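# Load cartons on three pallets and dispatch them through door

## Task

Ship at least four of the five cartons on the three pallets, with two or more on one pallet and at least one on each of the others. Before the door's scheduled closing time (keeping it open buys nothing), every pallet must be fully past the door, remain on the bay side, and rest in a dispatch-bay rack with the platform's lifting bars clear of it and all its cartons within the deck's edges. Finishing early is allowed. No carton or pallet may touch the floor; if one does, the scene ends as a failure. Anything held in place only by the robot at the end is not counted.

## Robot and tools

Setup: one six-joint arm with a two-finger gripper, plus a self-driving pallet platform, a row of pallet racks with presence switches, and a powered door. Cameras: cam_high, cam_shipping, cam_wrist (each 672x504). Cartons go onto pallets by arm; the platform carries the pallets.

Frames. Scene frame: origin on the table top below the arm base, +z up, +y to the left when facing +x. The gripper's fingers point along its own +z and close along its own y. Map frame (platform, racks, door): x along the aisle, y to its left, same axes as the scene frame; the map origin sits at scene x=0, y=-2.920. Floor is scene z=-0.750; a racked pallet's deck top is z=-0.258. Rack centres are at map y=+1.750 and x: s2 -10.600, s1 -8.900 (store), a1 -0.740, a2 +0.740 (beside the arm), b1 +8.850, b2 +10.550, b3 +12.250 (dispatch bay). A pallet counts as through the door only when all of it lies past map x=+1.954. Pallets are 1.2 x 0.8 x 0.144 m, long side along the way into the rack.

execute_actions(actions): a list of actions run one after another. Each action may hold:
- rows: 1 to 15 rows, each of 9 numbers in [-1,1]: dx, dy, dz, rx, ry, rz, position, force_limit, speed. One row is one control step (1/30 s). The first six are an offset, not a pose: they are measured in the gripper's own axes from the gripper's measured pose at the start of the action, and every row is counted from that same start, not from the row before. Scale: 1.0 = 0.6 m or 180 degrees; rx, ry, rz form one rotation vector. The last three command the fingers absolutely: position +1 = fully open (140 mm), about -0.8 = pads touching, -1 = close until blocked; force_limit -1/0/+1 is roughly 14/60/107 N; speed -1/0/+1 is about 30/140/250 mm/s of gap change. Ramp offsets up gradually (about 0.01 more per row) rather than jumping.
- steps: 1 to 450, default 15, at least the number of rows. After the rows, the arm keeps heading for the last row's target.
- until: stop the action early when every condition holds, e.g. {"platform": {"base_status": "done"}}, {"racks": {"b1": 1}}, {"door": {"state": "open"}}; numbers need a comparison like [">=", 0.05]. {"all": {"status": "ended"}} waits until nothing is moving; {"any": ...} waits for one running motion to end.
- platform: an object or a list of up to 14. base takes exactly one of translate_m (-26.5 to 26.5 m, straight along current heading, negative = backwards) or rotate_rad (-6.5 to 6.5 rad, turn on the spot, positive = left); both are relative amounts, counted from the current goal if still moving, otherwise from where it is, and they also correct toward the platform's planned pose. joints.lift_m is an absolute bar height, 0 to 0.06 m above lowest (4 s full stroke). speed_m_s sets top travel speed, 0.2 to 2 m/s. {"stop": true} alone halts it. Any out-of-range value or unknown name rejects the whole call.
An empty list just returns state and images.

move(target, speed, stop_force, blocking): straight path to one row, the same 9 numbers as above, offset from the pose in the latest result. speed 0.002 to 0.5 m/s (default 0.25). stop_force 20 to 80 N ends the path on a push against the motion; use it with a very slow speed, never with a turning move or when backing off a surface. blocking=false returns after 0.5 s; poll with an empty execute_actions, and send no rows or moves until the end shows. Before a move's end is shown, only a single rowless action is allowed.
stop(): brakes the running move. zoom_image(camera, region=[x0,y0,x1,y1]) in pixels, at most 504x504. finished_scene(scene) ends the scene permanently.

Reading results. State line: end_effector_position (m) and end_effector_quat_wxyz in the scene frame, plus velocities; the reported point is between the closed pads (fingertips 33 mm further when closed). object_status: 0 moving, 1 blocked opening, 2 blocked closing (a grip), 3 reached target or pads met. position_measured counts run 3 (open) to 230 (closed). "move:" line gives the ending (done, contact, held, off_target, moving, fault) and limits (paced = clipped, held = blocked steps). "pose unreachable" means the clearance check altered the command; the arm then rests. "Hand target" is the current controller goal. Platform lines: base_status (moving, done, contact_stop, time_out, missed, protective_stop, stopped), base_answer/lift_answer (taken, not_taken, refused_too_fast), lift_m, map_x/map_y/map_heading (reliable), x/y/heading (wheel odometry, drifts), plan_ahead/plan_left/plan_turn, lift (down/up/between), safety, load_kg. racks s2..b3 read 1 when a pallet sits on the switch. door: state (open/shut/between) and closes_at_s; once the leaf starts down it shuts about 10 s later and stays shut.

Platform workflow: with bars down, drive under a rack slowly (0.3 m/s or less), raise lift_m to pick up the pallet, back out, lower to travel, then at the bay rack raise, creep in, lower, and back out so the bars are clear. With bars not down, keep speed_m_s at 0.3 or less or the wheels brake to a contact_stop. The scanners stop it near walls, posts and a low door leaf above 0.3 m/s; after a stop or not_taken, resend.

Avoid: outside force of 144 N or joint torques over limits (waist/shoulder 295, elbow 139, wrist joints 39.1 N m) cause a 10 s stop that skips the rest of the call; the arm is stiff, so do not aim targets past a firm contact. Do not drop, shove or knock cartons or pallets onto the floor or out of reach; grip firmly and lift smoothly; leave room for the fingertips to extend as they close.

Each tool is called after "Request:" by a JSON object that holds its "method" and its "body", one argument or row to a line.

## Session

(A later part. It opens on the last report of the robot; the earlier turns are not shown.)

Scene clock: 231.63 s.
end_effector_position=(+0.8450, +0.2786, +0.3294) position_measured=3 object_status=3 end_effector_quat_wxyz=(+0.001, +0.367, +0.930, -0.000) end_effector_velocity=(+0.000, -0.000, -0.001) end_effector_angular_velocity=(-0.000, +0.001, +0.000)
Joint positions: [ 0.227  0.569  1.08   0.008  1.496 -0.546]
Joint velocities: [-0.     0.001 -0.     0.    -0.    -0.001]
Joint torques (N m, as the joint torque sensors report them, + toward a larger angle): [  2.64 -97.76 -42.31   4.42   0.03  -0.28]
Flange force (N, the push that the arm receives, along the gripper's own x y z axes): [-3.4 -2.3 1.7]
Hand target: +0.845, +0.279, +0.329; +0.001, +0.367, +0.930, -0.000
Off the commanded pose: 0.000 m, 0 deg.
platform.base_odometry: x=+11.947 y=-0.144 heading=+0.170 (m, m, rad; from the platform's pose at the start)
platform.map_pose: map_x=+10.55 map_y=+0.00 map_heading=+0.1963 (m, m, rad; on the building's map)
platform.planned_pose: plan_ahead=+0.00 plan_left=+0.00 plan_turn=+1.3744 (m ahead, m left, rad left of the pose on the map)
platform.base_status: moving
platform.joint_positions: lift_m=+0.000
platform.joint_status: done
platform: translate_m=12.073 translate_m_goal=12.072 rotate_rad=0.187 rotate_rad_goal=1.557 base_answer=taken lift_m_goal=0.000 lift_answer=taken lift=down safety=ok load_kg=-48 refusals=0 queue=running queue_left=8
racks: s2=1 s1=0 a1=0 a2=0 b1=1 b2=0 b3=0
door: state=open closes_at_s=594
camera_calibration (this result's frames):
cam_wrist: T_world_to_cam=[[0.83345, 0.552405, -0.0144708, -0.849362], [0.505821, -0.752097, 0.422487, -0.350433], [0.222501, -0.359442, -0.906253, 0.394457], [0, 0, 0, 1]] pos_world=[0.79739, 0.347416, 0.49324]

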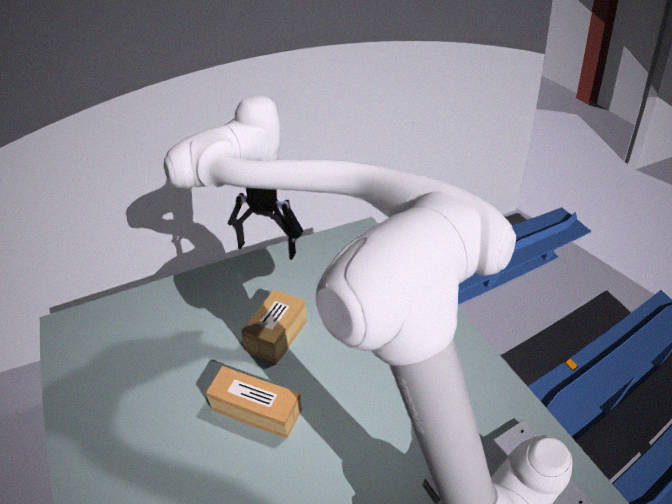

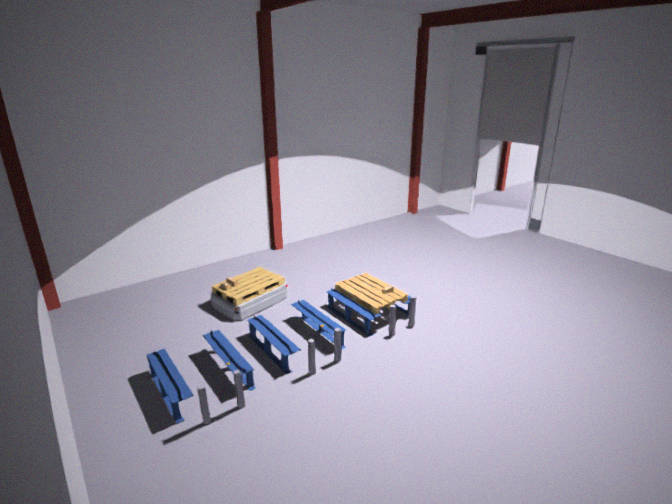

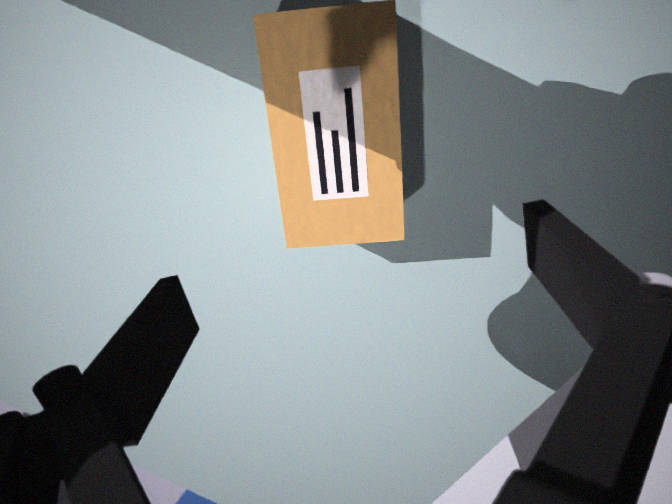

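Request:
{"method": "move", "body": {
  "target": [0.02, -0.017, 0.28, 0, 0, 0.05, 1, 0.3, 0.3],
  "speed": 0.3
}}

Scene clock: 233.97 s.
end_effector_position=(+0.8295, +0.2791, +0.1614) position_measured=3 object_status=3 end_effector_quat_wxyz=(+0.001, +0.439, +0.899, -0.000) end_effector_velocity=(-0.000, +0.000, -0.000) end_effector_angular_velocity=(-0.001, -0.000, +0.002)
Joint positions: [ 0.234  0.607  1.327  0.008  1.211 -0.384]
Joint velocities: [ 0.001  0.     0.    -0.001 -0.    -0.   ]
Joint torques (N m, as the joint torque sensors report them, + toward a larger angle): [ -0.57 -97.75 -39.29   3.86   0.02  -0.19]
Flange force (N, the push that the arm receives, along the gripper's own x y z axes): [0.8 -0.5 0.2]
Hand target: +0.829, +0.279, +0.161; +0.001, +0.439, +0.899, -0.000
Off the commanded pose: 0.000 m, 0 deg.
platform.base_odometry: x=+11.946 y=-0.144 heading=+1.338 (m, m, rad; from the platform's pose at the start)
platform.map_pose: map_x=+10.55 map_y=+0.00 map_heading=+1.3657 (m, m, rad; on the building's map)
platform.planned_pose: plan_ahead=+0.00 plan_left=+0.00 plan_turn=+0.2051 (m ahead, m left, rad left of the pose on the map)
platform.base_status: moving
platform.joint_positions: lift_m=+0.000
platform.joint_status: done
platform: translate_m=12.072 translate_m_goal=12.072 rotate_rad=1.354 rotate_rad_goal=1.557 base_answer=taken lift_m_goal=0.000 lift_answer=taken lift=down safety=ok load_kg=-48 refusals=0 queue=running queue_left=8
racks: s2=1 s1=0 a1=0 a2=0 b1=1 b2=0 b3=0
door: state=open closes_at_s=594
move: done
camera_calibration (this result's frames):
cam_wrist: T_world_to_cam=[[0.909662, 0.415109, -0.0141616, -0.864127], [0.381775, -0.822213, 0.422154, -0.148685], [0.163596, -0.389424, -0.906413, 0.303088], [0, 0, 0, 1]] pos_world=[0.793244, 0.354486, 0.325254]

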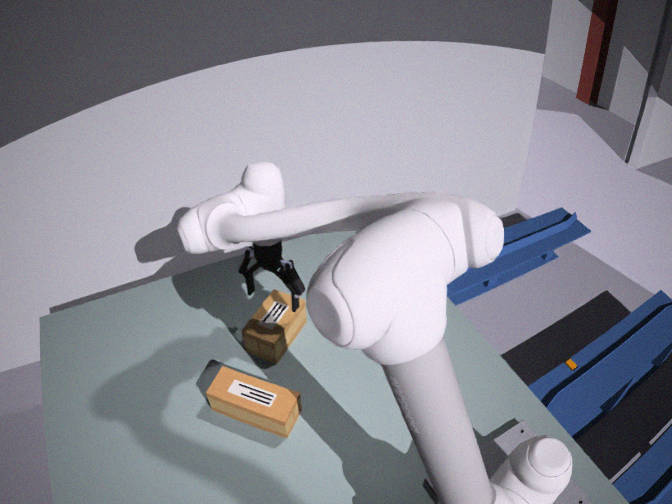

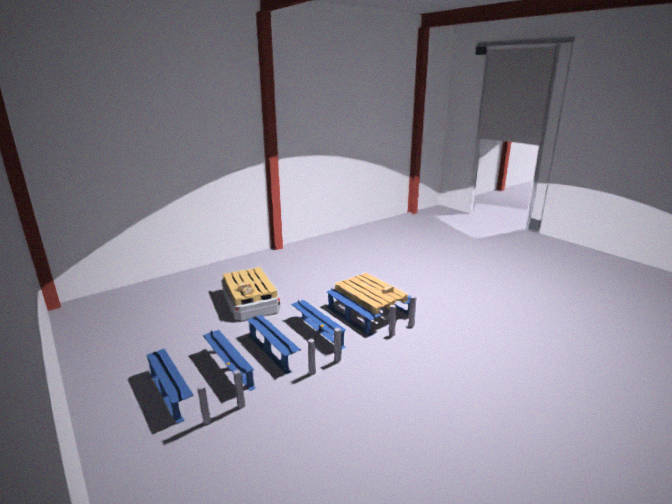

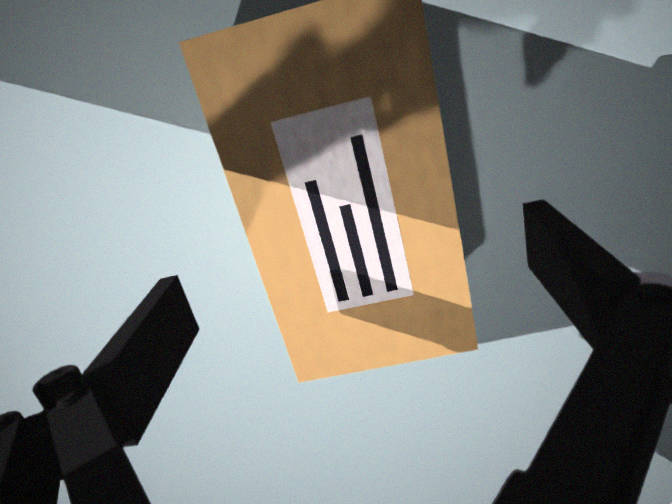

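Request:
{"method": "move", "body": {
  "target": [0, 0, 0.18, 0, 0, 0, 1, 0.3, 0.3],
  "speed": 0.2
}}

Request:
{"method": "execute_actions", "body": {
  "actions": [
    {"rows": [[0,0,0,0,0,0,-1,0.3,0.3]], "steps": 22}
  ]
}}

Scene clock: 241.47 s.
end_effector_position=(+0.8297, +0.2790, +0.0535) position_measured=3 object_status=3 end_effector_quat_wxyz=(+0.001, +0.439, +0.899, -0.000) end_effector_velocity=(-0.000, +0.001, +0.001) end_effector_angular_velocity=(-0.000, -0.001, +0.002)
Joint positions: [ 0.235  0.683  1.41   0.009  1.053 -0.385]
Joint velocities: [ 0.001 -0.001  0.    -0.001  0.001 -0.   ]
Joint torques (N m, as the joint torque sensors report them, + toward a larger angle): [  0.82 -99.1  -37.02   3.77  -0.06  -0.26]
Flange force (N, the push that the arm receives, along the gripper's own x y z axes): [0.3 -5.0 -0.7]
Hand target: +0.830, +0.279, +0.053; +0.001, +0.439, +0.899, -0.000
Off the commanded pose: 0.000 m, 0 deg.
platform.base_odometry: x=+11.955 y=+0.539 heading=+1.558 (m, m, rad; from the platform's pose at the start)
platform.map_pose: map_x=+10.55 map_y=+0.69 map_heading=+1.5708 (m, m, rad; on the building's map)
platform.planned_pose: plan_ahead=+1.06 plan_left=+0.00 plan_turn=+0.0000 (m ahead, m left, rad left of the pose on the map)
platform.base_status: moving
platform.joint_positions: lift_m=+0.060
platform.joint_status: done
platform: translate_m=12.766 translate_m_goal=13.822 rotate_rad=1.558 rotate_rad_goal=1.557 base_answer=taken lift_m_goal=0.060 lift_answer=taken lift=up safety=ok load_kg=19 refusals=0 queue=running queue_left=6
racks: s2=1 s1=0 a1=0 a2=0 b1=1 b2=0 b3=0
door: state=open closes_at_s=594
move: done
camera_calibration (this result's frames):
cam_wrist: T_world_to_cam=[[0.909685, 0.415059, -0.0141194, -0.865783], [0.381717, -0.82225, 0.422135, -0.103241], [0.163601, -0.3894, -0.906423, 0.205192], [0, 0, 0, 1]] pos_world=[0.793429, 0.354363, 0.217348]

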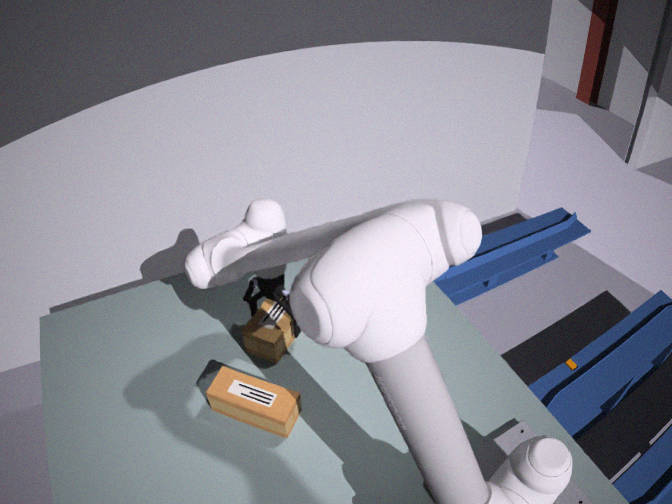

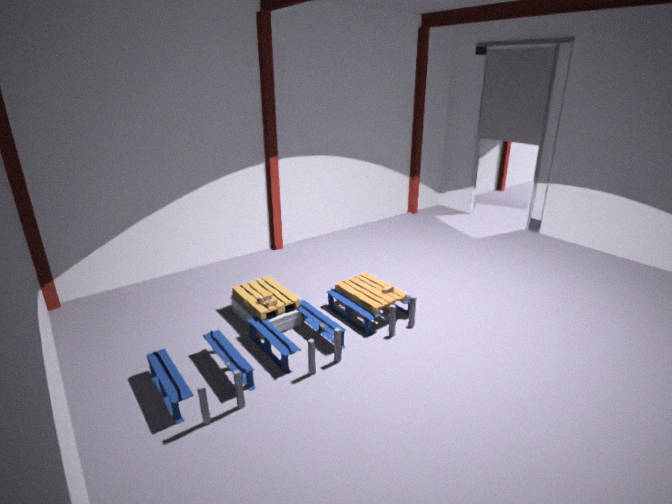

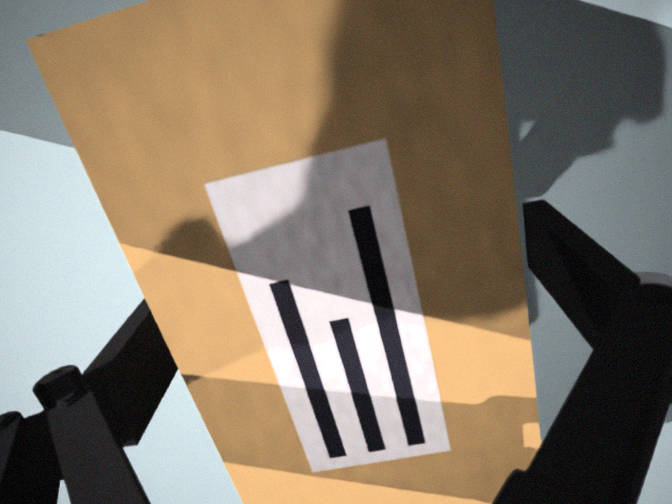

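Scene clock: 242.20 s.
end_effector_position=(+0.8297, +0.2790, +0.0535) position_measured=65 object_status=2 end_effector_quat_wxyz=(+0.001, +0.439, +0.899, +0.000) end_effector_velocity=(-0.000, -0.000, -0.000) end_effector_angular_velocity=(-0.000, +0.001, +0.000)
Joint positions: [ 0.235  0.683  1.41   0.009  1.053 -0.385]
Joint velocities: [-0.     0.     0.    -0.     0.    -0.001]
Joint torques (N m, as the joint torque sensors report them, + toward a larger angle): [ -1.48 -88.22 -29.47   3.66   0.05  -0.2 ]
Flange force (N, the push that the arm receives, along the gripper's own x y z axes): [1.3 -0.7 -14.4]
Hand target: +0.830, +0.279, +0.054; +0.001, +0.439, +0.899, -0.000
Off the commanded pose: 0.000 m, 0 deg.
platform.base_odometry: x=+11.958 y=+0.759 heading=+1.558 (m, m, rad; from the platform's pose at the start)
platform.map_pose: map_x=+10.55 map_y=+0.91 map_heading=+1.5708 (m, m, rad; on the building's map)
platform.planned_pose: plan_ahead=+0.84 plan_left=+0.00 plan_turn=+0.0000 (m ahead, m left, rad left of the pose on the map)
platform.base_status: moving
platform.joint_positions: lift_m=+0.060
platform.joint_status: done
platform: translate_m=12.986 translate_m_goal=13.822 rotate_rad=1.558 rotate_rad_goal=1.558 base_answer=taken lift_m_goal=0.060 lift_answer=taken lift=up safety=ok load_kg=19 refusals=0 queue=running queue_left=6
racks: s2=1 s1=0 a1=0 a2=0 b1=1 b2=0 b3=0
door: state=open closes_at_s=594
camera_calibration (this result's frames):
cam_wrist: T_world_to_cam=[[0.909677, 0.415079, -0.014068, -0.865808], [0.381716, -0.822254, 0.422127, -0.103231], [0.163648, -0.389369, -0.906428, 0.205161], [0, 0, 0, 1]] pos_world=[0.793437, 0.35438, 0.21736]

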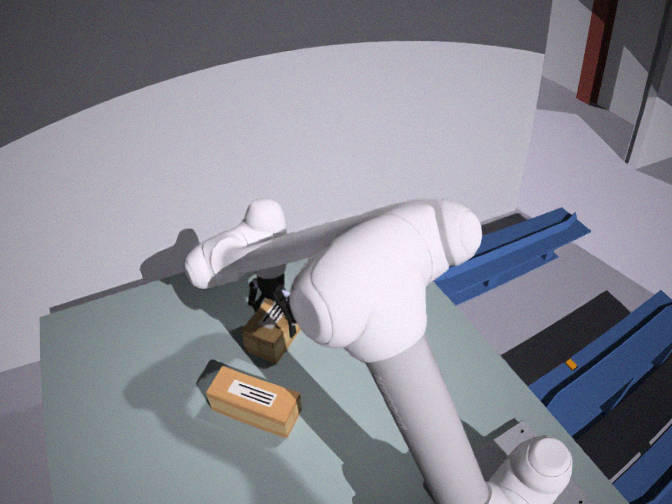

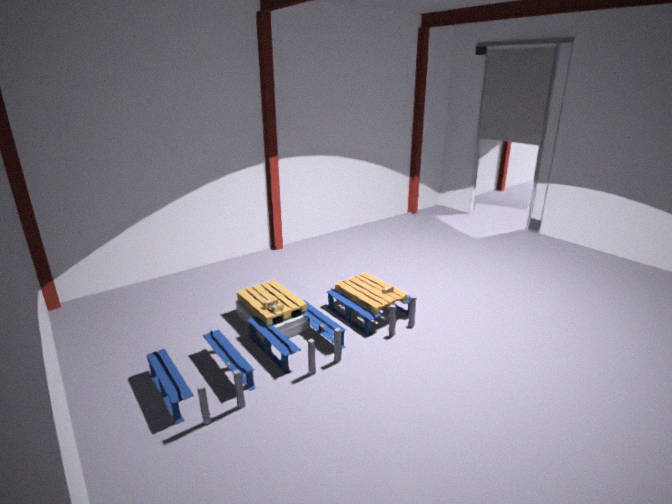

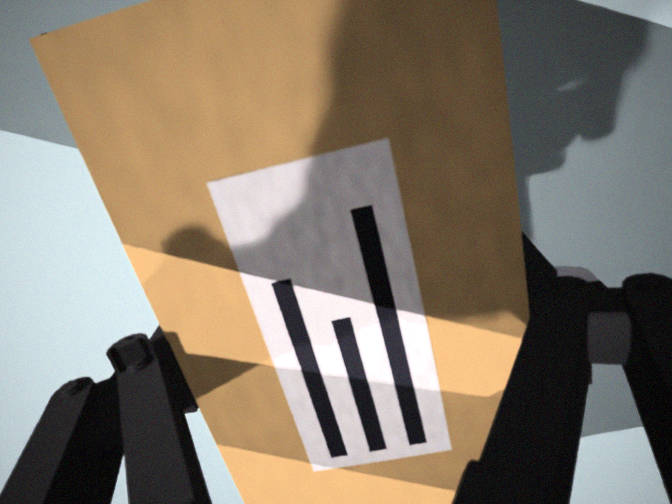

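Request:
{"method": "move", "body": {
  "target": [0, 0, -0.27, 0, 0, 0, -1, 0.3, 0.3],
  "speed": 0.25
}}

Request:
{"method": "move", "body": {
  "target": [-0.546, -0.871, 0, 0, 0, -0.289, -1, 0.3, 0.3],
  "speed": 0.3
}}

Scene clock: 249.17 s.
end_effector_position=(+0.8294, +0.2792, +0.2156) position_measured=65 object_status=2 end_effector_quat_wxyz=(+0.001, +0.439, +0.899, +0.000) end_effector_velocity=(+0.000, -0.000, -0.001) end_effector_angular_velocity=(-0.001, +0.000, +0.001)
Joint positions: [ 0.234  0.579  1.272  0.008  1.294 -0.384]
Joint velocities: [ 0.     0.001 -0.    -0.001 -0.    -0.001]
Joint torques (N m, as the joint torque sensors report them, + toward a larger angle): [  0.77 -96.33 -42.24   4.24   0.06  -0.14]
Flange force (N, the push that the arm receives, along the gripper's own x y z axes): [0.4 -6.1 2.4]
Hand target: +0.829, +0.279, +0.215; +0.001, +0.439, +0.899, +0.000
Off the commanded pose: 0.000 m, 0 deg.
platform.base_odometry: x=+11.968 y=+1.615 heading=+1.561 (m, m, rad; from the platform's pose at the start)
platform.map_pose: map_x=+10.55 map_y=+1.75 map_heading=+1.5708 (m, m, rad; on the building's map)
platform.planned_pose: plan_ahead=+0.00 plan_left=+0.00 plan_turn=+0.0000 (m ahead, m left, rad left of the pose on the map)
platform.base_status: done
platform.joint_positions: lift_m=+0.009
platform.joint_status: moving
platform: translate_m=13.832 translate_m_goal=13.832 rotate_rad=1.561 rotate_rad_goal=1.560 base_answer=taken lift_m_goal=0.000 lift_answer=taken lift=between safety=ok load_kg=-33 refusals=0 queue=running queue_left=5
racks: s2=1 s1=0 a1=0 a2=0 b1=1 b2=1 b3=0
door: state=open closes_at_s=594
move: done
camera_calibration (this result's frames):
cam_wrist: T_world_to_cam=[[0.909653, 0.415137, -0.01389, -0.863373], [0.381688, -0.822232, 0.422195, -0.171402], [0.163848, -0.389352, -0.906399, 0.352011], [0, 0, 0, 1]] pos_world=[0.793116, 0.354542, 0.379435]

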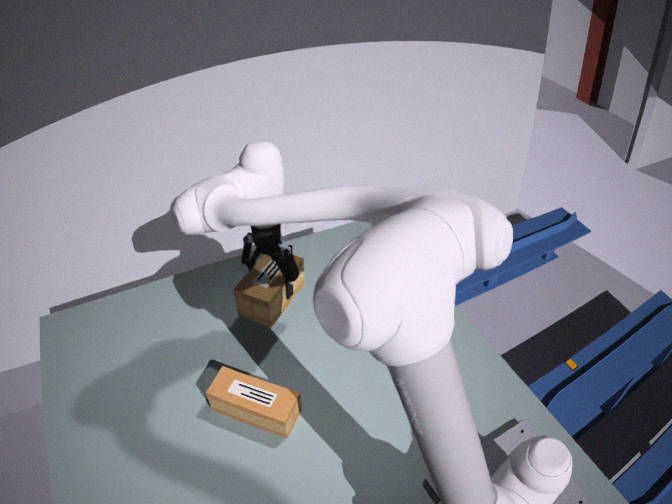

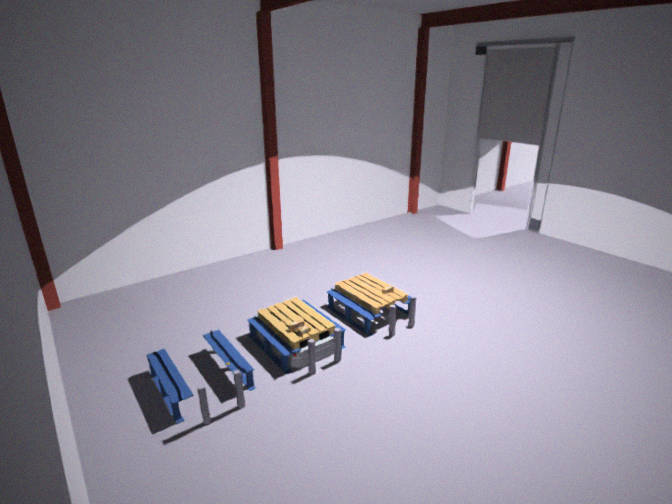

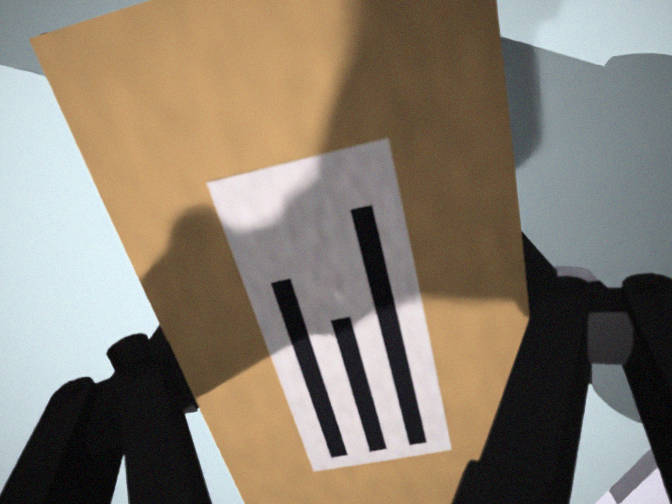

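Scene clock: 251.63 s.
end_effector_position=(+0.6184, -0.2998, +0.2158) position_measured=65 object_status=2 end_effector_quat_wxyz=(+0.001, +0.000, +1.000, -0.001) end_effector_velocity=(+0.000, +0.001, +0.001) end_effector_angular_velocity=(+0.001, -0.002, +0.001)
Joint positions: [-0.55   0.297  1.699  0.003  1.153 -2.075]
Joint velocities: [ 0.    -0.001 -0.     0.002  0.    -0.001]
Joint torques (N m, as the joint torque sensors report them, + toward a larger angle): [  0.22 -69.47 -40.1    4.03  -0.02  -0.11]
Flange force (N, the push that the arm receives, along the gripper's own x y z axes): [1.6 0.1 3.0]
Hand target: +0.618, -0.300, +0.216; +0.001, +0.000, +1.000, -0.001
Off the commanded pose: 0.001 m, 0 deg.
platform.base_odometry: x=+11.964 y=+1.222 heading=+1.561 (m, m, rad; from the platform's pose at the start)
platform.map_pose: map_x=+10.55 map_y=+1.35 map_heading=+1.5708 (m, m, rad; on the building's map)
platform.planned_pose: plan_ahead=-1.35 plan_left=+0.00 plan_turn=+0.0000 (m ahead, m left, rad left of the pose on the map)
platform.base_status: moving
platform.joint_positions: lift_m=+0.000
platform.joint_status: done
platform: translate_m=13.429 translate_m_goal=12.081 rotate_rad=1.561 rotate_rad_goal=1.561 base_answer=taken lift_m_goal=0.000 lift_answer=taken lift=down safety=ok load_kg=-48 refusals=0 queue=running queue_left=4
racks: s2=1 s1=0 a1=0 a2=0 b1=1 b2=1 b3=0
door: state=open closes_at_s=594
move: done
camera_calibration (this result's frames):
cam_wrist: T_world_to_cam=[[0.23255, 0.972449, -0.0162197, 0.155237], [0.882884, -0.204078, 0.422928, -0.691836], [0.407965, -0.112672, -0.906018, 0.0932229], [0, 0, 0, 1]] pos_world=[0.536679, -0.281645, 0.379576]

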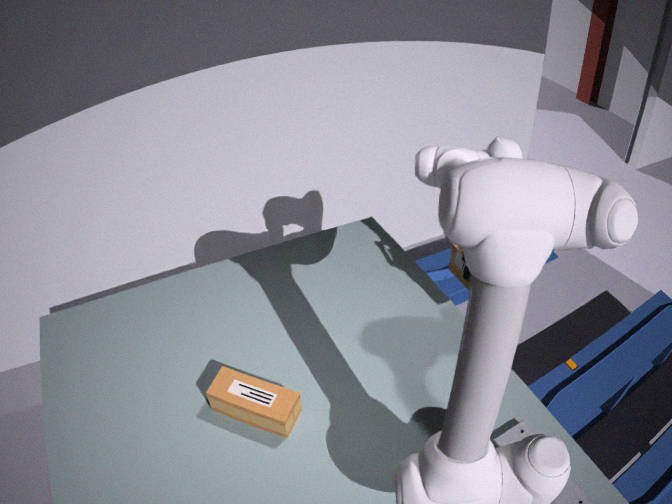

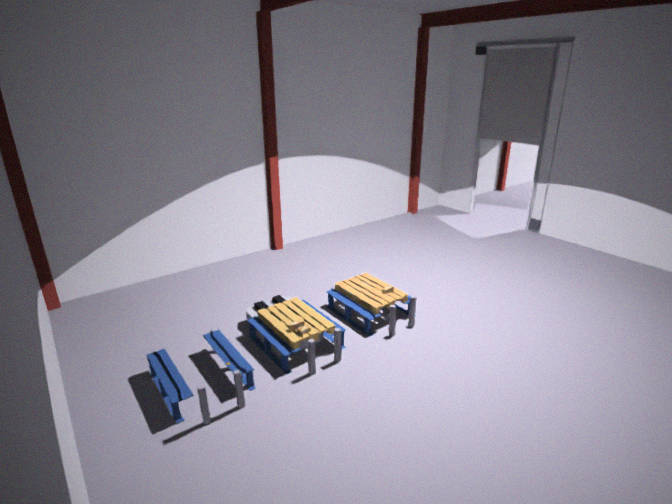

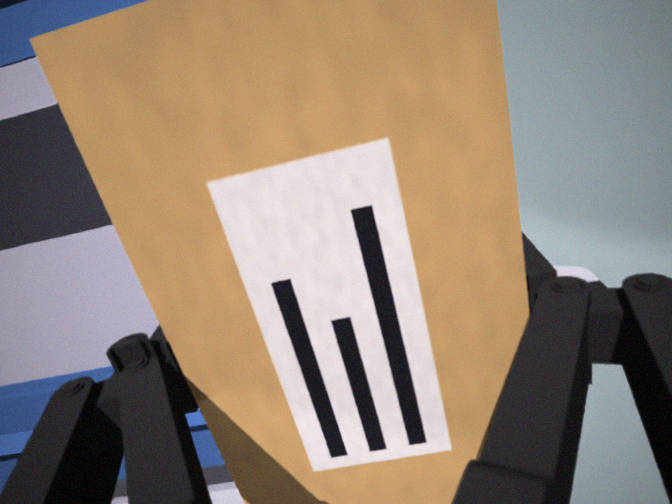

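Request:
{"method": "execute_actions", "body": {
  "actions": [
    {"steps": 450, "until": {"all": {"status": "ended"}}},
    {"steps": 450, "until": {"all": {"status": "ended"}}},
    {"steps": 450, "until": {"all": {"status": "ended"}}}
  ]
}}

Scene clock: 287.33 s.
end_effector_position=(+0.6184, -0.2999, +0.2157) position_measured=65 object_status=2 end_effector_quat_wxyz=(+0.001, +0.000, +1.000, -0.001) end_effector_velocity=(-0.000, -0.000, +0.000) end_effector_angular_velocity=(+0.000, -0.000, -0.001)
Joint positions: [-0.55   0.297  1.699  0.003  1.153 -2.075]
Joint velocities: [-0.001 -0.     0.     0.     0.     0.   ]
Joint torques (N m, as the joint torque sensors report them, + toward a larger angle): [  0.83 -68.85 -40.96   4.09   0.02  -0.21]
Flange force (N, the push that the arm receives, along the gripper's own x y z axes): [4.0 0.0 4.1]
Flange force at the end of the 1st action (N, along the gripper's axes at the end of the call): [2.8 0.4 3.2]
Flange force at the end of the 2nd action (N, along the gripper's axes at the end of the call): [1.7 -1.3 4.2]
Hand target: +0.618, -0.300, +0.216; +0.001, +0.000, +1.000, -0.001
Off the commanded pose: 0.001 m, 0 deg.
platform.base_odometry: x=-9.174 y=+1.879 heading=+1.562 (m, m, rad; from the platform's pose at the start)
platform.map_pose: map_x=-10.60 map_y=+1.75 map_heading=+1.5708 (m, m, rad; on the building's map)
platform.planned_pose: plan_ahead=+0.00 plan_left=+0.00 plan_turn=+0.0000 (m ahead, m left, rad left of the pose on the map)
platform.base_status: done
platform.joint_positions: lift_m=+0.000
platform.joint_status: done
platform: translate_m=-7.329 translate_m_goal=-7.329 rotate_rad=1.562 rotate_rad_goal=1.561 base_answer=taken lift_m_goal=0.000 lift_answer=taken lift=down safety=ok load_kg=-48 refusals=0 queue=done queue_left=0
racks: s2=1 s1=0 a1=0 a2=0 b1=1 b2=1 b3=0
door: state=open closes_at_s=594
camera_calibration (this result's frames):
cam_wrist: T_world_to_cam=[[0.232603, 0.972437, -0.0161677, 0.155244], [0.882894, -0.204154, 0.422871, -0.691828], [0.407915, -0.112635, -0.906046, 0.0932241], [0, 0, 0, 1]] pos_world=[0.536673, -0.281704, 0.379529]

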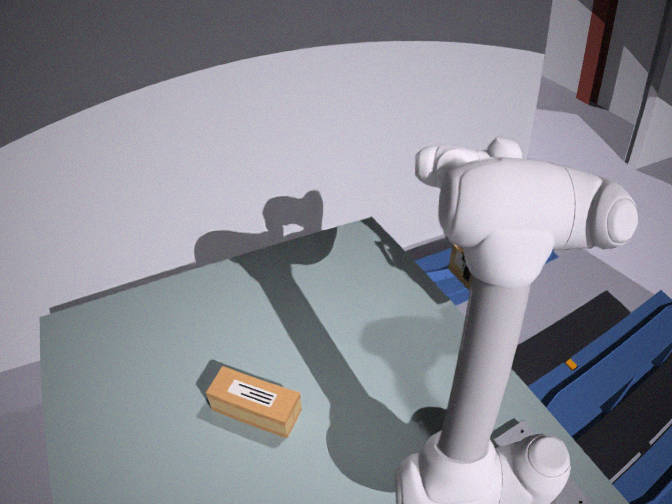

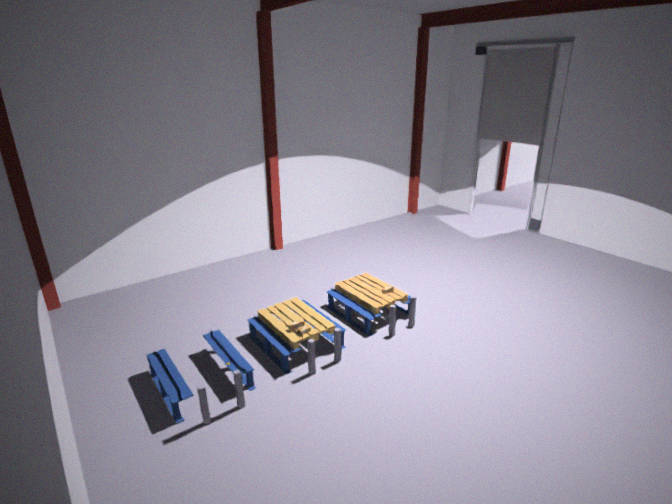

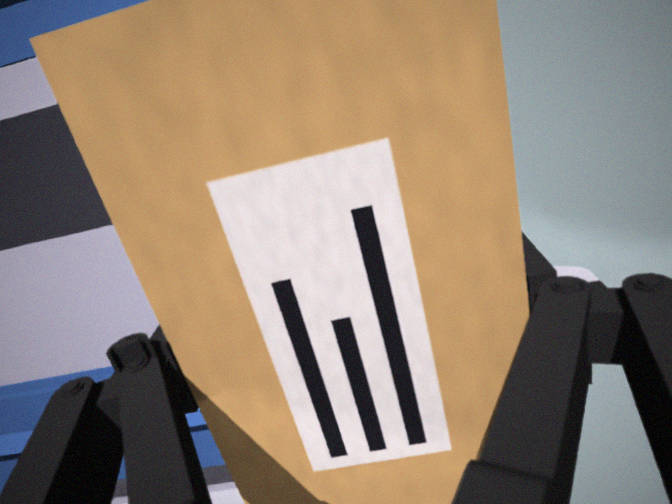

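Request:
{"method": "execute_actions", "body": {
  "actions": [
    {"platform": [{"joints": {"lift_m": 0.06}, "speed_m_s": 0.3}, {"base": {"translate_m": -1.75}}, {"joints": {"lift_m": 0}}, {"base": {"rotate_rad": -1.5708}, "speed_m_s": 2}, {"base": {"translate_m": 11.34}}, {"base": {"rotate_rad": 1.5708}}, {"joints": {"lift_m": 0.06}, "speed_m_s": 0.3}, {"base": {"translate_m": 1.75}}], "steps": 2}
  ]
}}

Scene clock: 289.50 s.
end_effector_position=(+0.6184, -0.2999, +0.2157) position_measured=65 object_status=2 end_effector_quat_wxyz=(+0.001, +0.000, +1.000, -0.001) end_effector_velocity=(+0.000, +0.001, -0.000) end_effector_angular_velocity=(+0.000, +0.000, +0.001)
Joint positions: [-0.55   0.297  1.699  0.003  1.153 -2.075]
Joint velocities: [ 0.001  0.     0.     0.     0.    -0.   ]
Joint torques (N m, as the joint torque sensors report them, + toward a larger angle): [  0.66 -68.12 -39.94   4.03   0.02  -0.23]
Flange force (N, the push that the arm receives, along the gripper's own x y z axes): [3.0 0.0 2.4]
Hand target: +0.618, -0.300, +0.216; +0.001, +0.000, +1.000, -0.001
Off the commanded pose: 0.001 m, 0 deg.
platform.base_odometry: x=-9.174 y=+1.879 heading=+1.562 (m, m, rad; from the platform's pose at the start)
platform.map_pose: map_x=-10.60 map_y=+1.75 map_heading=+1.5708 (m, m, rad; on the building's map)
platform.planned_pose: plan_ahead=+0.00 plan_left=+0.00 plan_turn=+0.0000 (m ahead, m left, rad left of the pose on the map)
platform.base_status: done
platform.joint_positions: lift_m=+0.000
platform.joint_status: moving
platform: translate_m=-7.329 translate_m_goal=-7.329 rotate_rad=1.562 rotate_rad_goal=1.561 base_answer=taken lift_m_goal=0.060 lift_answer=taken lift=down safety=ok load_kg=1 refusals=0 queue=running queue_left=7
racks: s2=1 s1=0 a1=0 a2=0 b1=1 b2=1 b3=0
door: state=open closes_at_s=594
camera_calibration (this result's frames):
cam_wrist: T_world_to_cam=[[0.232603, 0.972437, -0.0161676, 0.155244], [0.882894, -0.204154, 0.422871, -0.691828], [0.407915, -0.112635, -0.906046, 0.0932242], [0, 0, 0, 1]] pos_world=[0.536673, -0.281704, 0.379529]

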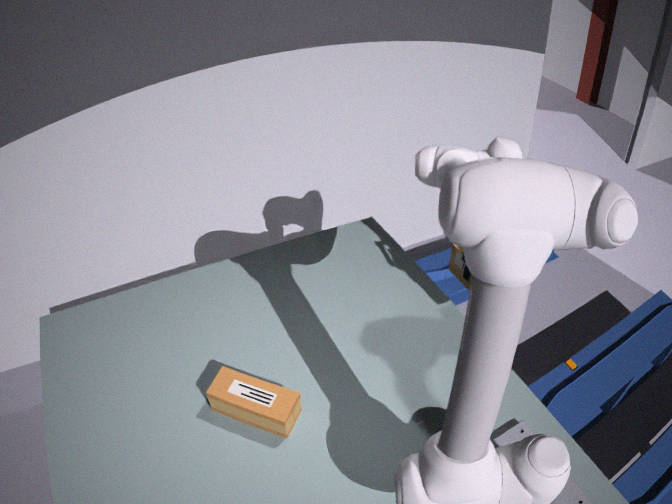

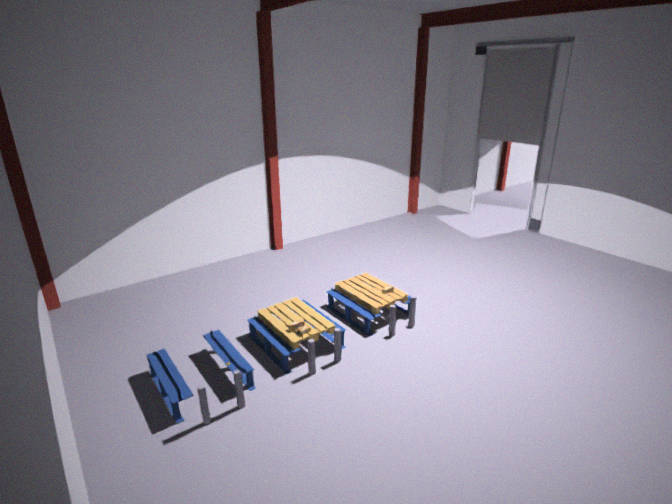

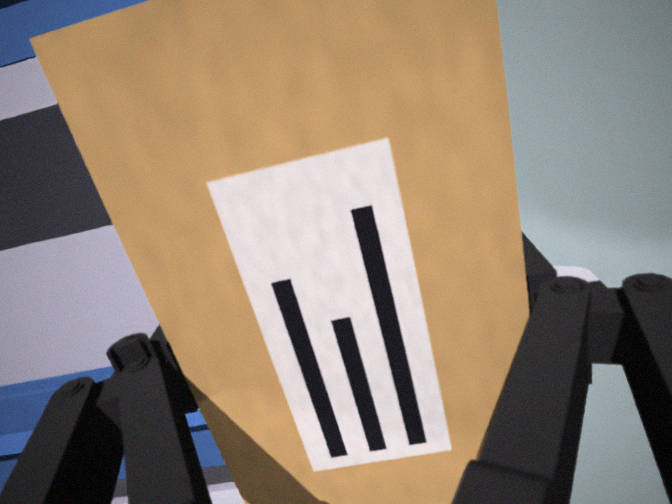

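Request:
{"method": "execute_actions", "body": {
  "actions": [
    {"steps": 450, "until": {"platform": {"queue_left": ["<=", 1]}}},
    {"steps": 300, "until": {"platform": {"queue_left": ["<=", 1]}}}
  ]
}}

Request:
{"method": "move", "body": {
  "target": [0.03, -0.967, 0.56, 0, 0, 0, -1, 0.3, 0.3],
  "speed": 0.3
}}

Request:
{"method": "execute_actions", "body": {
  "actions": [
    {"steps": 450, "until": {"all": {"status": "ended"}}}
  ]
}}

Scene clock: 325.63 s.
end_effector_position=(+0.6184, -0.2999, +0.2157) position_measured=65 object_status=2 end_effector_quat_wxyz=(+0.001, +0.000, +1.000, -0.001) end_effector_velocity=(+0.001, +0.002, -0.000) end_effector_angular_velocity=(+0.000, -0.000, +0.001)
Joint positions: [-0.55   0.297  1.699  0.003  1.153 -2.075]
Joint velocities: [ 0.002  0.    -0.     0.001 -0.     0.001]
Joint torques (N m, as the joint torque sensors report them, + toward a larger angle): [  1.32 -68.9  -40.23   4.02  -0.16  -0.28]
Flange force (N, the push that the arm receives, along the gripper's own x y z axes): [2.7 -0.6 2.9]
Flange force at the end of the 1st action (N, along the gripper's axes at the end of the call): [3.2 -2.3 2.5]
Hand target: +0.618, -0.300, +0.216; +0.001, +0.000, +1.000, -0.001
Off the commanded pose: 0.001 m, 0 deg.
platform.base_odometry: x=+2.151 y=-0.012 heading=+1.557 (m, m, rad; from the platform's pose at the start)
platform.map_pose: map_x=+0.75 map_y=-0.01 map_heading=+1.5708 (m, m, rad; on the building's map)
platform.planned_pose: plan_ahead=+0.01 plan_left=+0.01 plan_turn=+0.0000 (m ahead, m left, rad left of the pose on the map)
platform.base_status: done
platform.joint_positions: lift_m=+0.042
platform.joint_status: moving
platform: translate_m=2.262 translate_m_goal=2.262 rotate_rad=1.557 rotate_rad_goal=1.557 base_answer=taken lift_m_goal=0.060 lift_answer=taken lift=between safety=ok load_kg=22 refusals=0 queue=running queue_left=1
racks: s2=0 s1=0 a1=0 a2=0 b1=1 b2=1 b3=0
door: state=open closes_at_s=594
camera_calibration (this result's frames):
cam_wrist: T_world_to_cam=[[0.232603, 0.972437, -0.0161678, 0.155244], [0.882894, -0.204154, 0.422871, -0.691828], [0.407915, -0.112635, -0.906046, 0.0932241], [0, 0, 0, 1]] pos_world=[0.536673, -0.281704, 0.379529]

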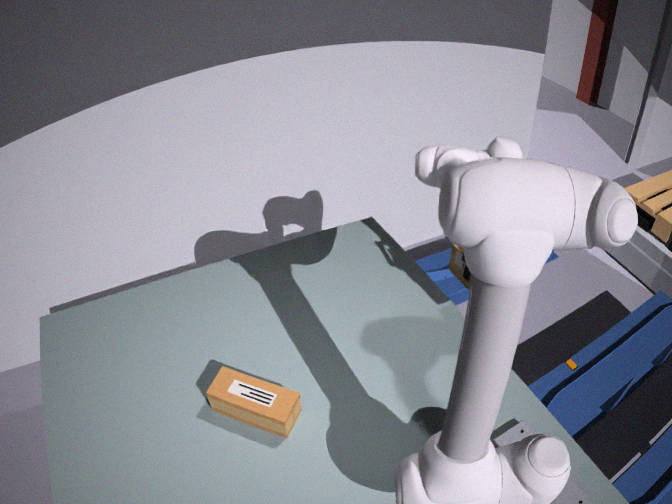

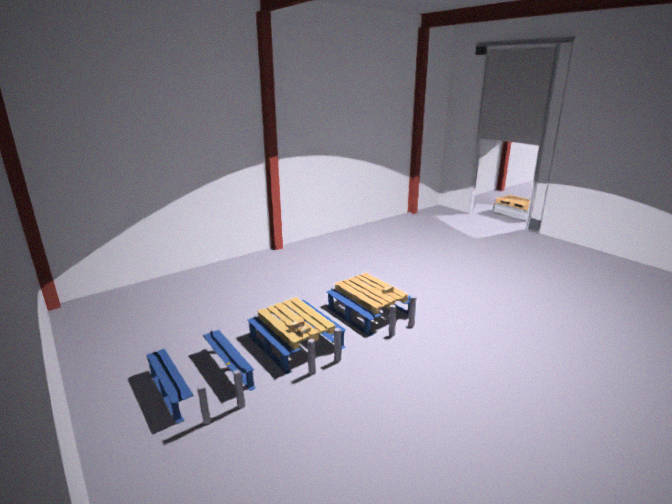

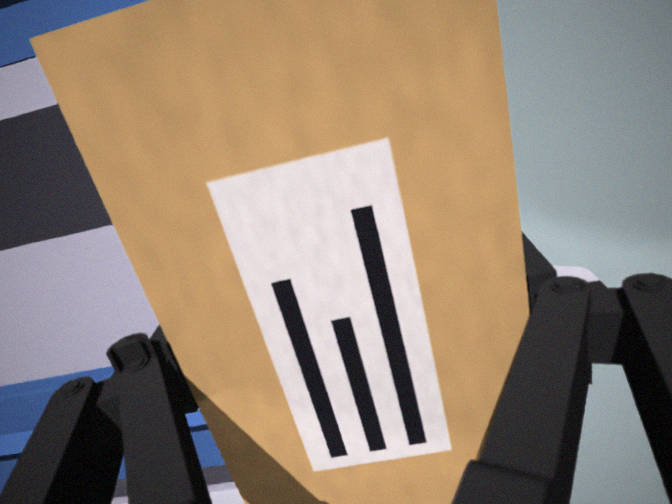

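Scene clock: 328.30 s.
end_effector_position=(+0.6008, -0.8807, -0.1189) position_measured=65 object_status=2 end_effector_quat_wxyz=(+0.001, +0.000, +1.000, -0.001) end_effector_velocity=(-0.002, -0.001, +0.001) end_effector_angular_velocity=(+0.000, -0.001, -0.002)
Joint positions: [-1.051  1.133  0.881 -0.002  1.136 -2.574]
Joint velocities: [-0.002 -0.    -0.001  0.001  0.001 -0.001]
Joint torques (N m, as the joint torque sensors report them, + toward a larger angle): [   2.11 -132.2   -39.6     3.98    0.     -0.22]
Flange force (N, the push that the arm receives, along the gripper's own x y z axes): [5.2 3.0 0.6]
Hand target: +0.601, -0.881, -0.119; +0.001, +0.000, +1.000, -0.001
Off the commanded pose: 0.001 m, 0 deg.
platform.base_odometry: x=+2.153 y=+0.281 heading=+1.561 (m, m, rad; from the platform's pose at the start)
platform.map_pose: map_x=+0.74 map_y=+0.30 map_heading=+1.5752 (m, m, rad; on the building's map)
platform.planned_pose: plan_ahead=+1.45 plan_left=-0.01 plan_turn=-0.0044 (m ahead, m left, rad left of the pose on the map)
platform.base_status: moving
platform.joint_positions: lift_m=+0.060
platform.joint_status: done
platform: translate_m=2.565 translate_m_goal=4.022 rotate_rad=1.561 rotate_rad_goal=1.560 base_answer=taken lift_m_goal=0.060 lift_answer=taken lift=up safety=ok load_kg=19 refusals=0 queue=running queue_left=0
racks: s2=0 s1=0 a1=0 a2=0 b1=1 b2=1 b3=0
door: state=open closes_at_s=594
move: done
camera_calibration (this result's frames):
cam_wrist: T_world_to_cam=[[0.23257, 0.972438, -0.0165951, 0.718711], [0.882977, -0.20396, 0.42279, -0.653227], [0.407753, -0.112982, -0.906076, -0.268425], [0, 0, 0, 1]] pos_world=[0.519085, -0.862461, 0.0448916]

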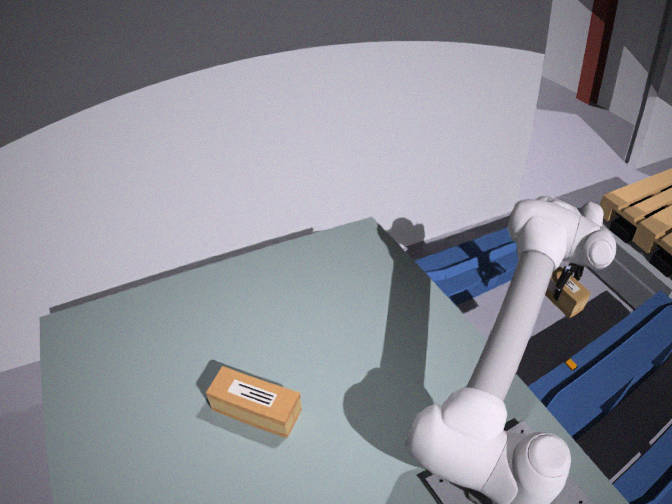

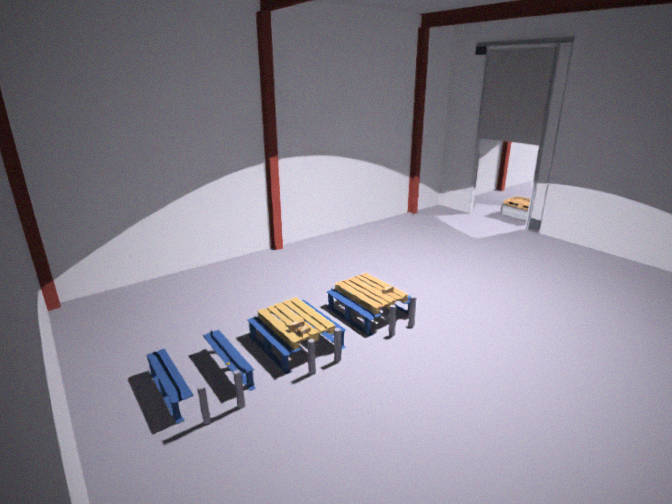

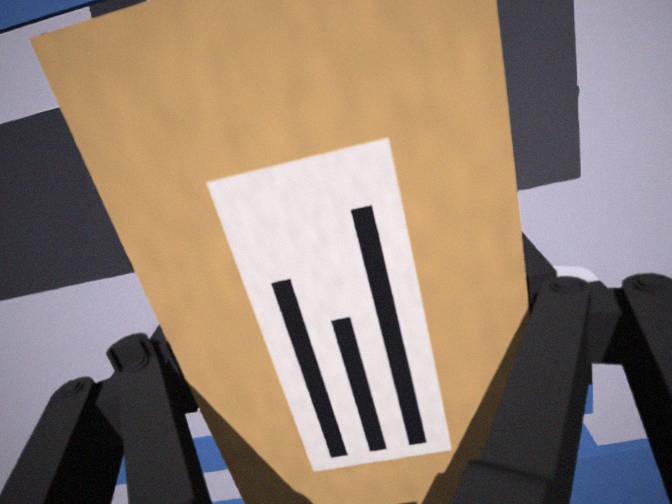

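Scene clock: 334.07 s.
end_effector_position=(+0.6009, -0.8806, -0.1190) position_measured=65 object_status=2 end_effector_quat_wxyz=(+0.001, +0.000, +1.000, -0.001) end_effector_velocity=(+0.001, +0.001, +0.000) end_effector_angular_velocity=(+0.000, -0.001, +0.001)
Joint positions: [-1.051  1.133  0.881 -0.001  1.136 -2.574]
Joint velocities: [ 0.001 -0.     0.     0.001  0.    -0.001]
Joint torques (N m, as the joint torque sensors report them, + toward a larger angle): [   1.95 -132.17  -39.87    4.2     0.11   -0.21]
Flange force (N, the push that the arm receives, along the gripper's own x y z axes): [4.9 4.7 1.0]
Hand target: +0.601, -0.881, -0.119; +0.001, +0.000, +1.000, -0.001
Off the commanded pose: 0.001 m, 0 deg.
platform.base_odometry: x=+2.170 y=+1.737 heading=+1.559 (m, m, rad; from the platform's pose at the start)
platform.map_pose: map_x=+0.75 map_y=+1.75 map_heading=+1.5708 (m, m, rad; on the building's map)
platform.planned_pose: plan_ahead=+0.00 plan_left=+0.01 plan_turn=+0.0000 (m ahead, m left, rad left of the pose on the map)
platform.base_status: done
platform.joint_positions: lift_m=+0.060
platform.joint_status: done
platform: translate_m=4.011 translate_m_goal=4.012 rotate_rad=1.559 rotate_rad_goal=1.558 base_answer=taken lift_m_goal=0.060 lift_answer=taken lift=up safety=ok load_kg=18 refusals=0 queue=done queue_left=0
racks: s2=0 s1=0 a1=0 a2=0 b1=1 b2=1 b3=0
door: state=open closes_at_s=594
camera_calibration (this result's frames):
cam_wrist: T_world_to_cam=[[0.232605, 0.972432, -0.0164321, 0.718632], [0.882929, -0.204051, 0.422847, -0.653286], [0.407837, -0.112865, -0.906052, -0.268473], [0, 0, 0, 1]] pos_world=[0.519141, -0.862425, 0.0447978]

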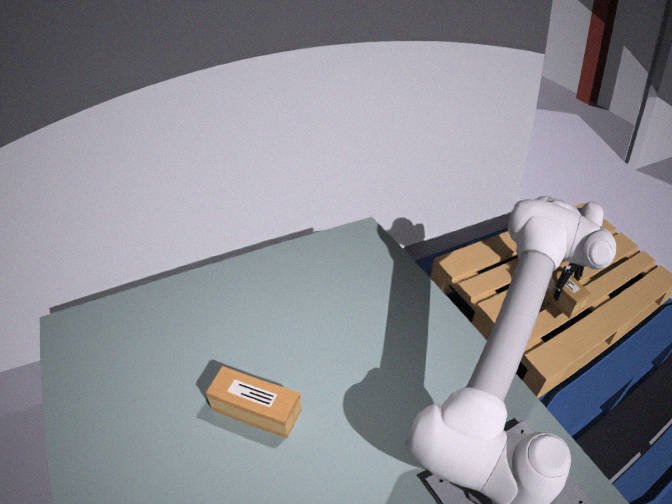

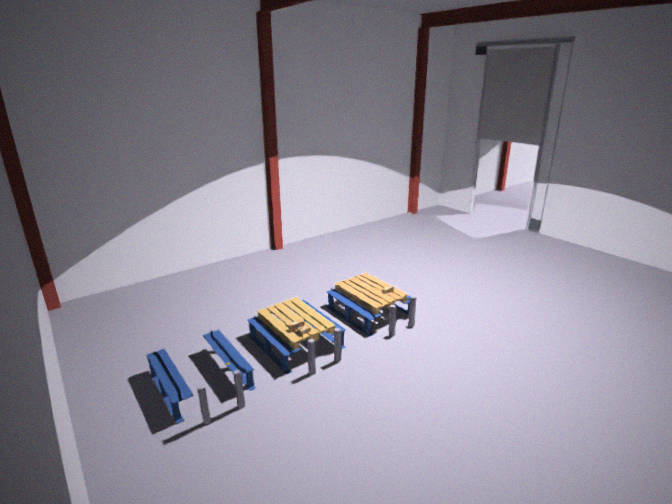

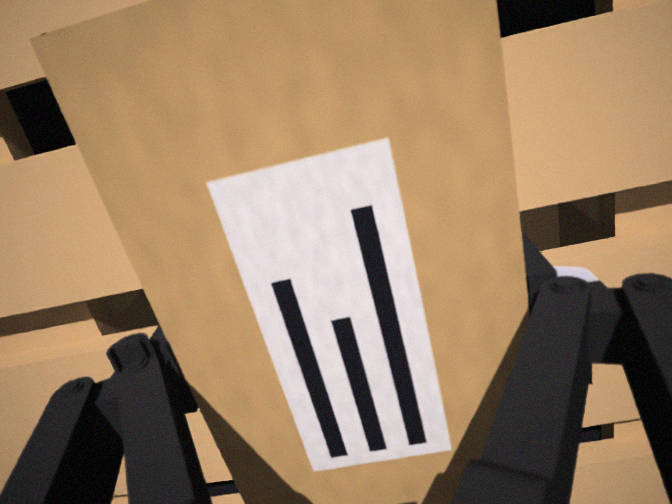

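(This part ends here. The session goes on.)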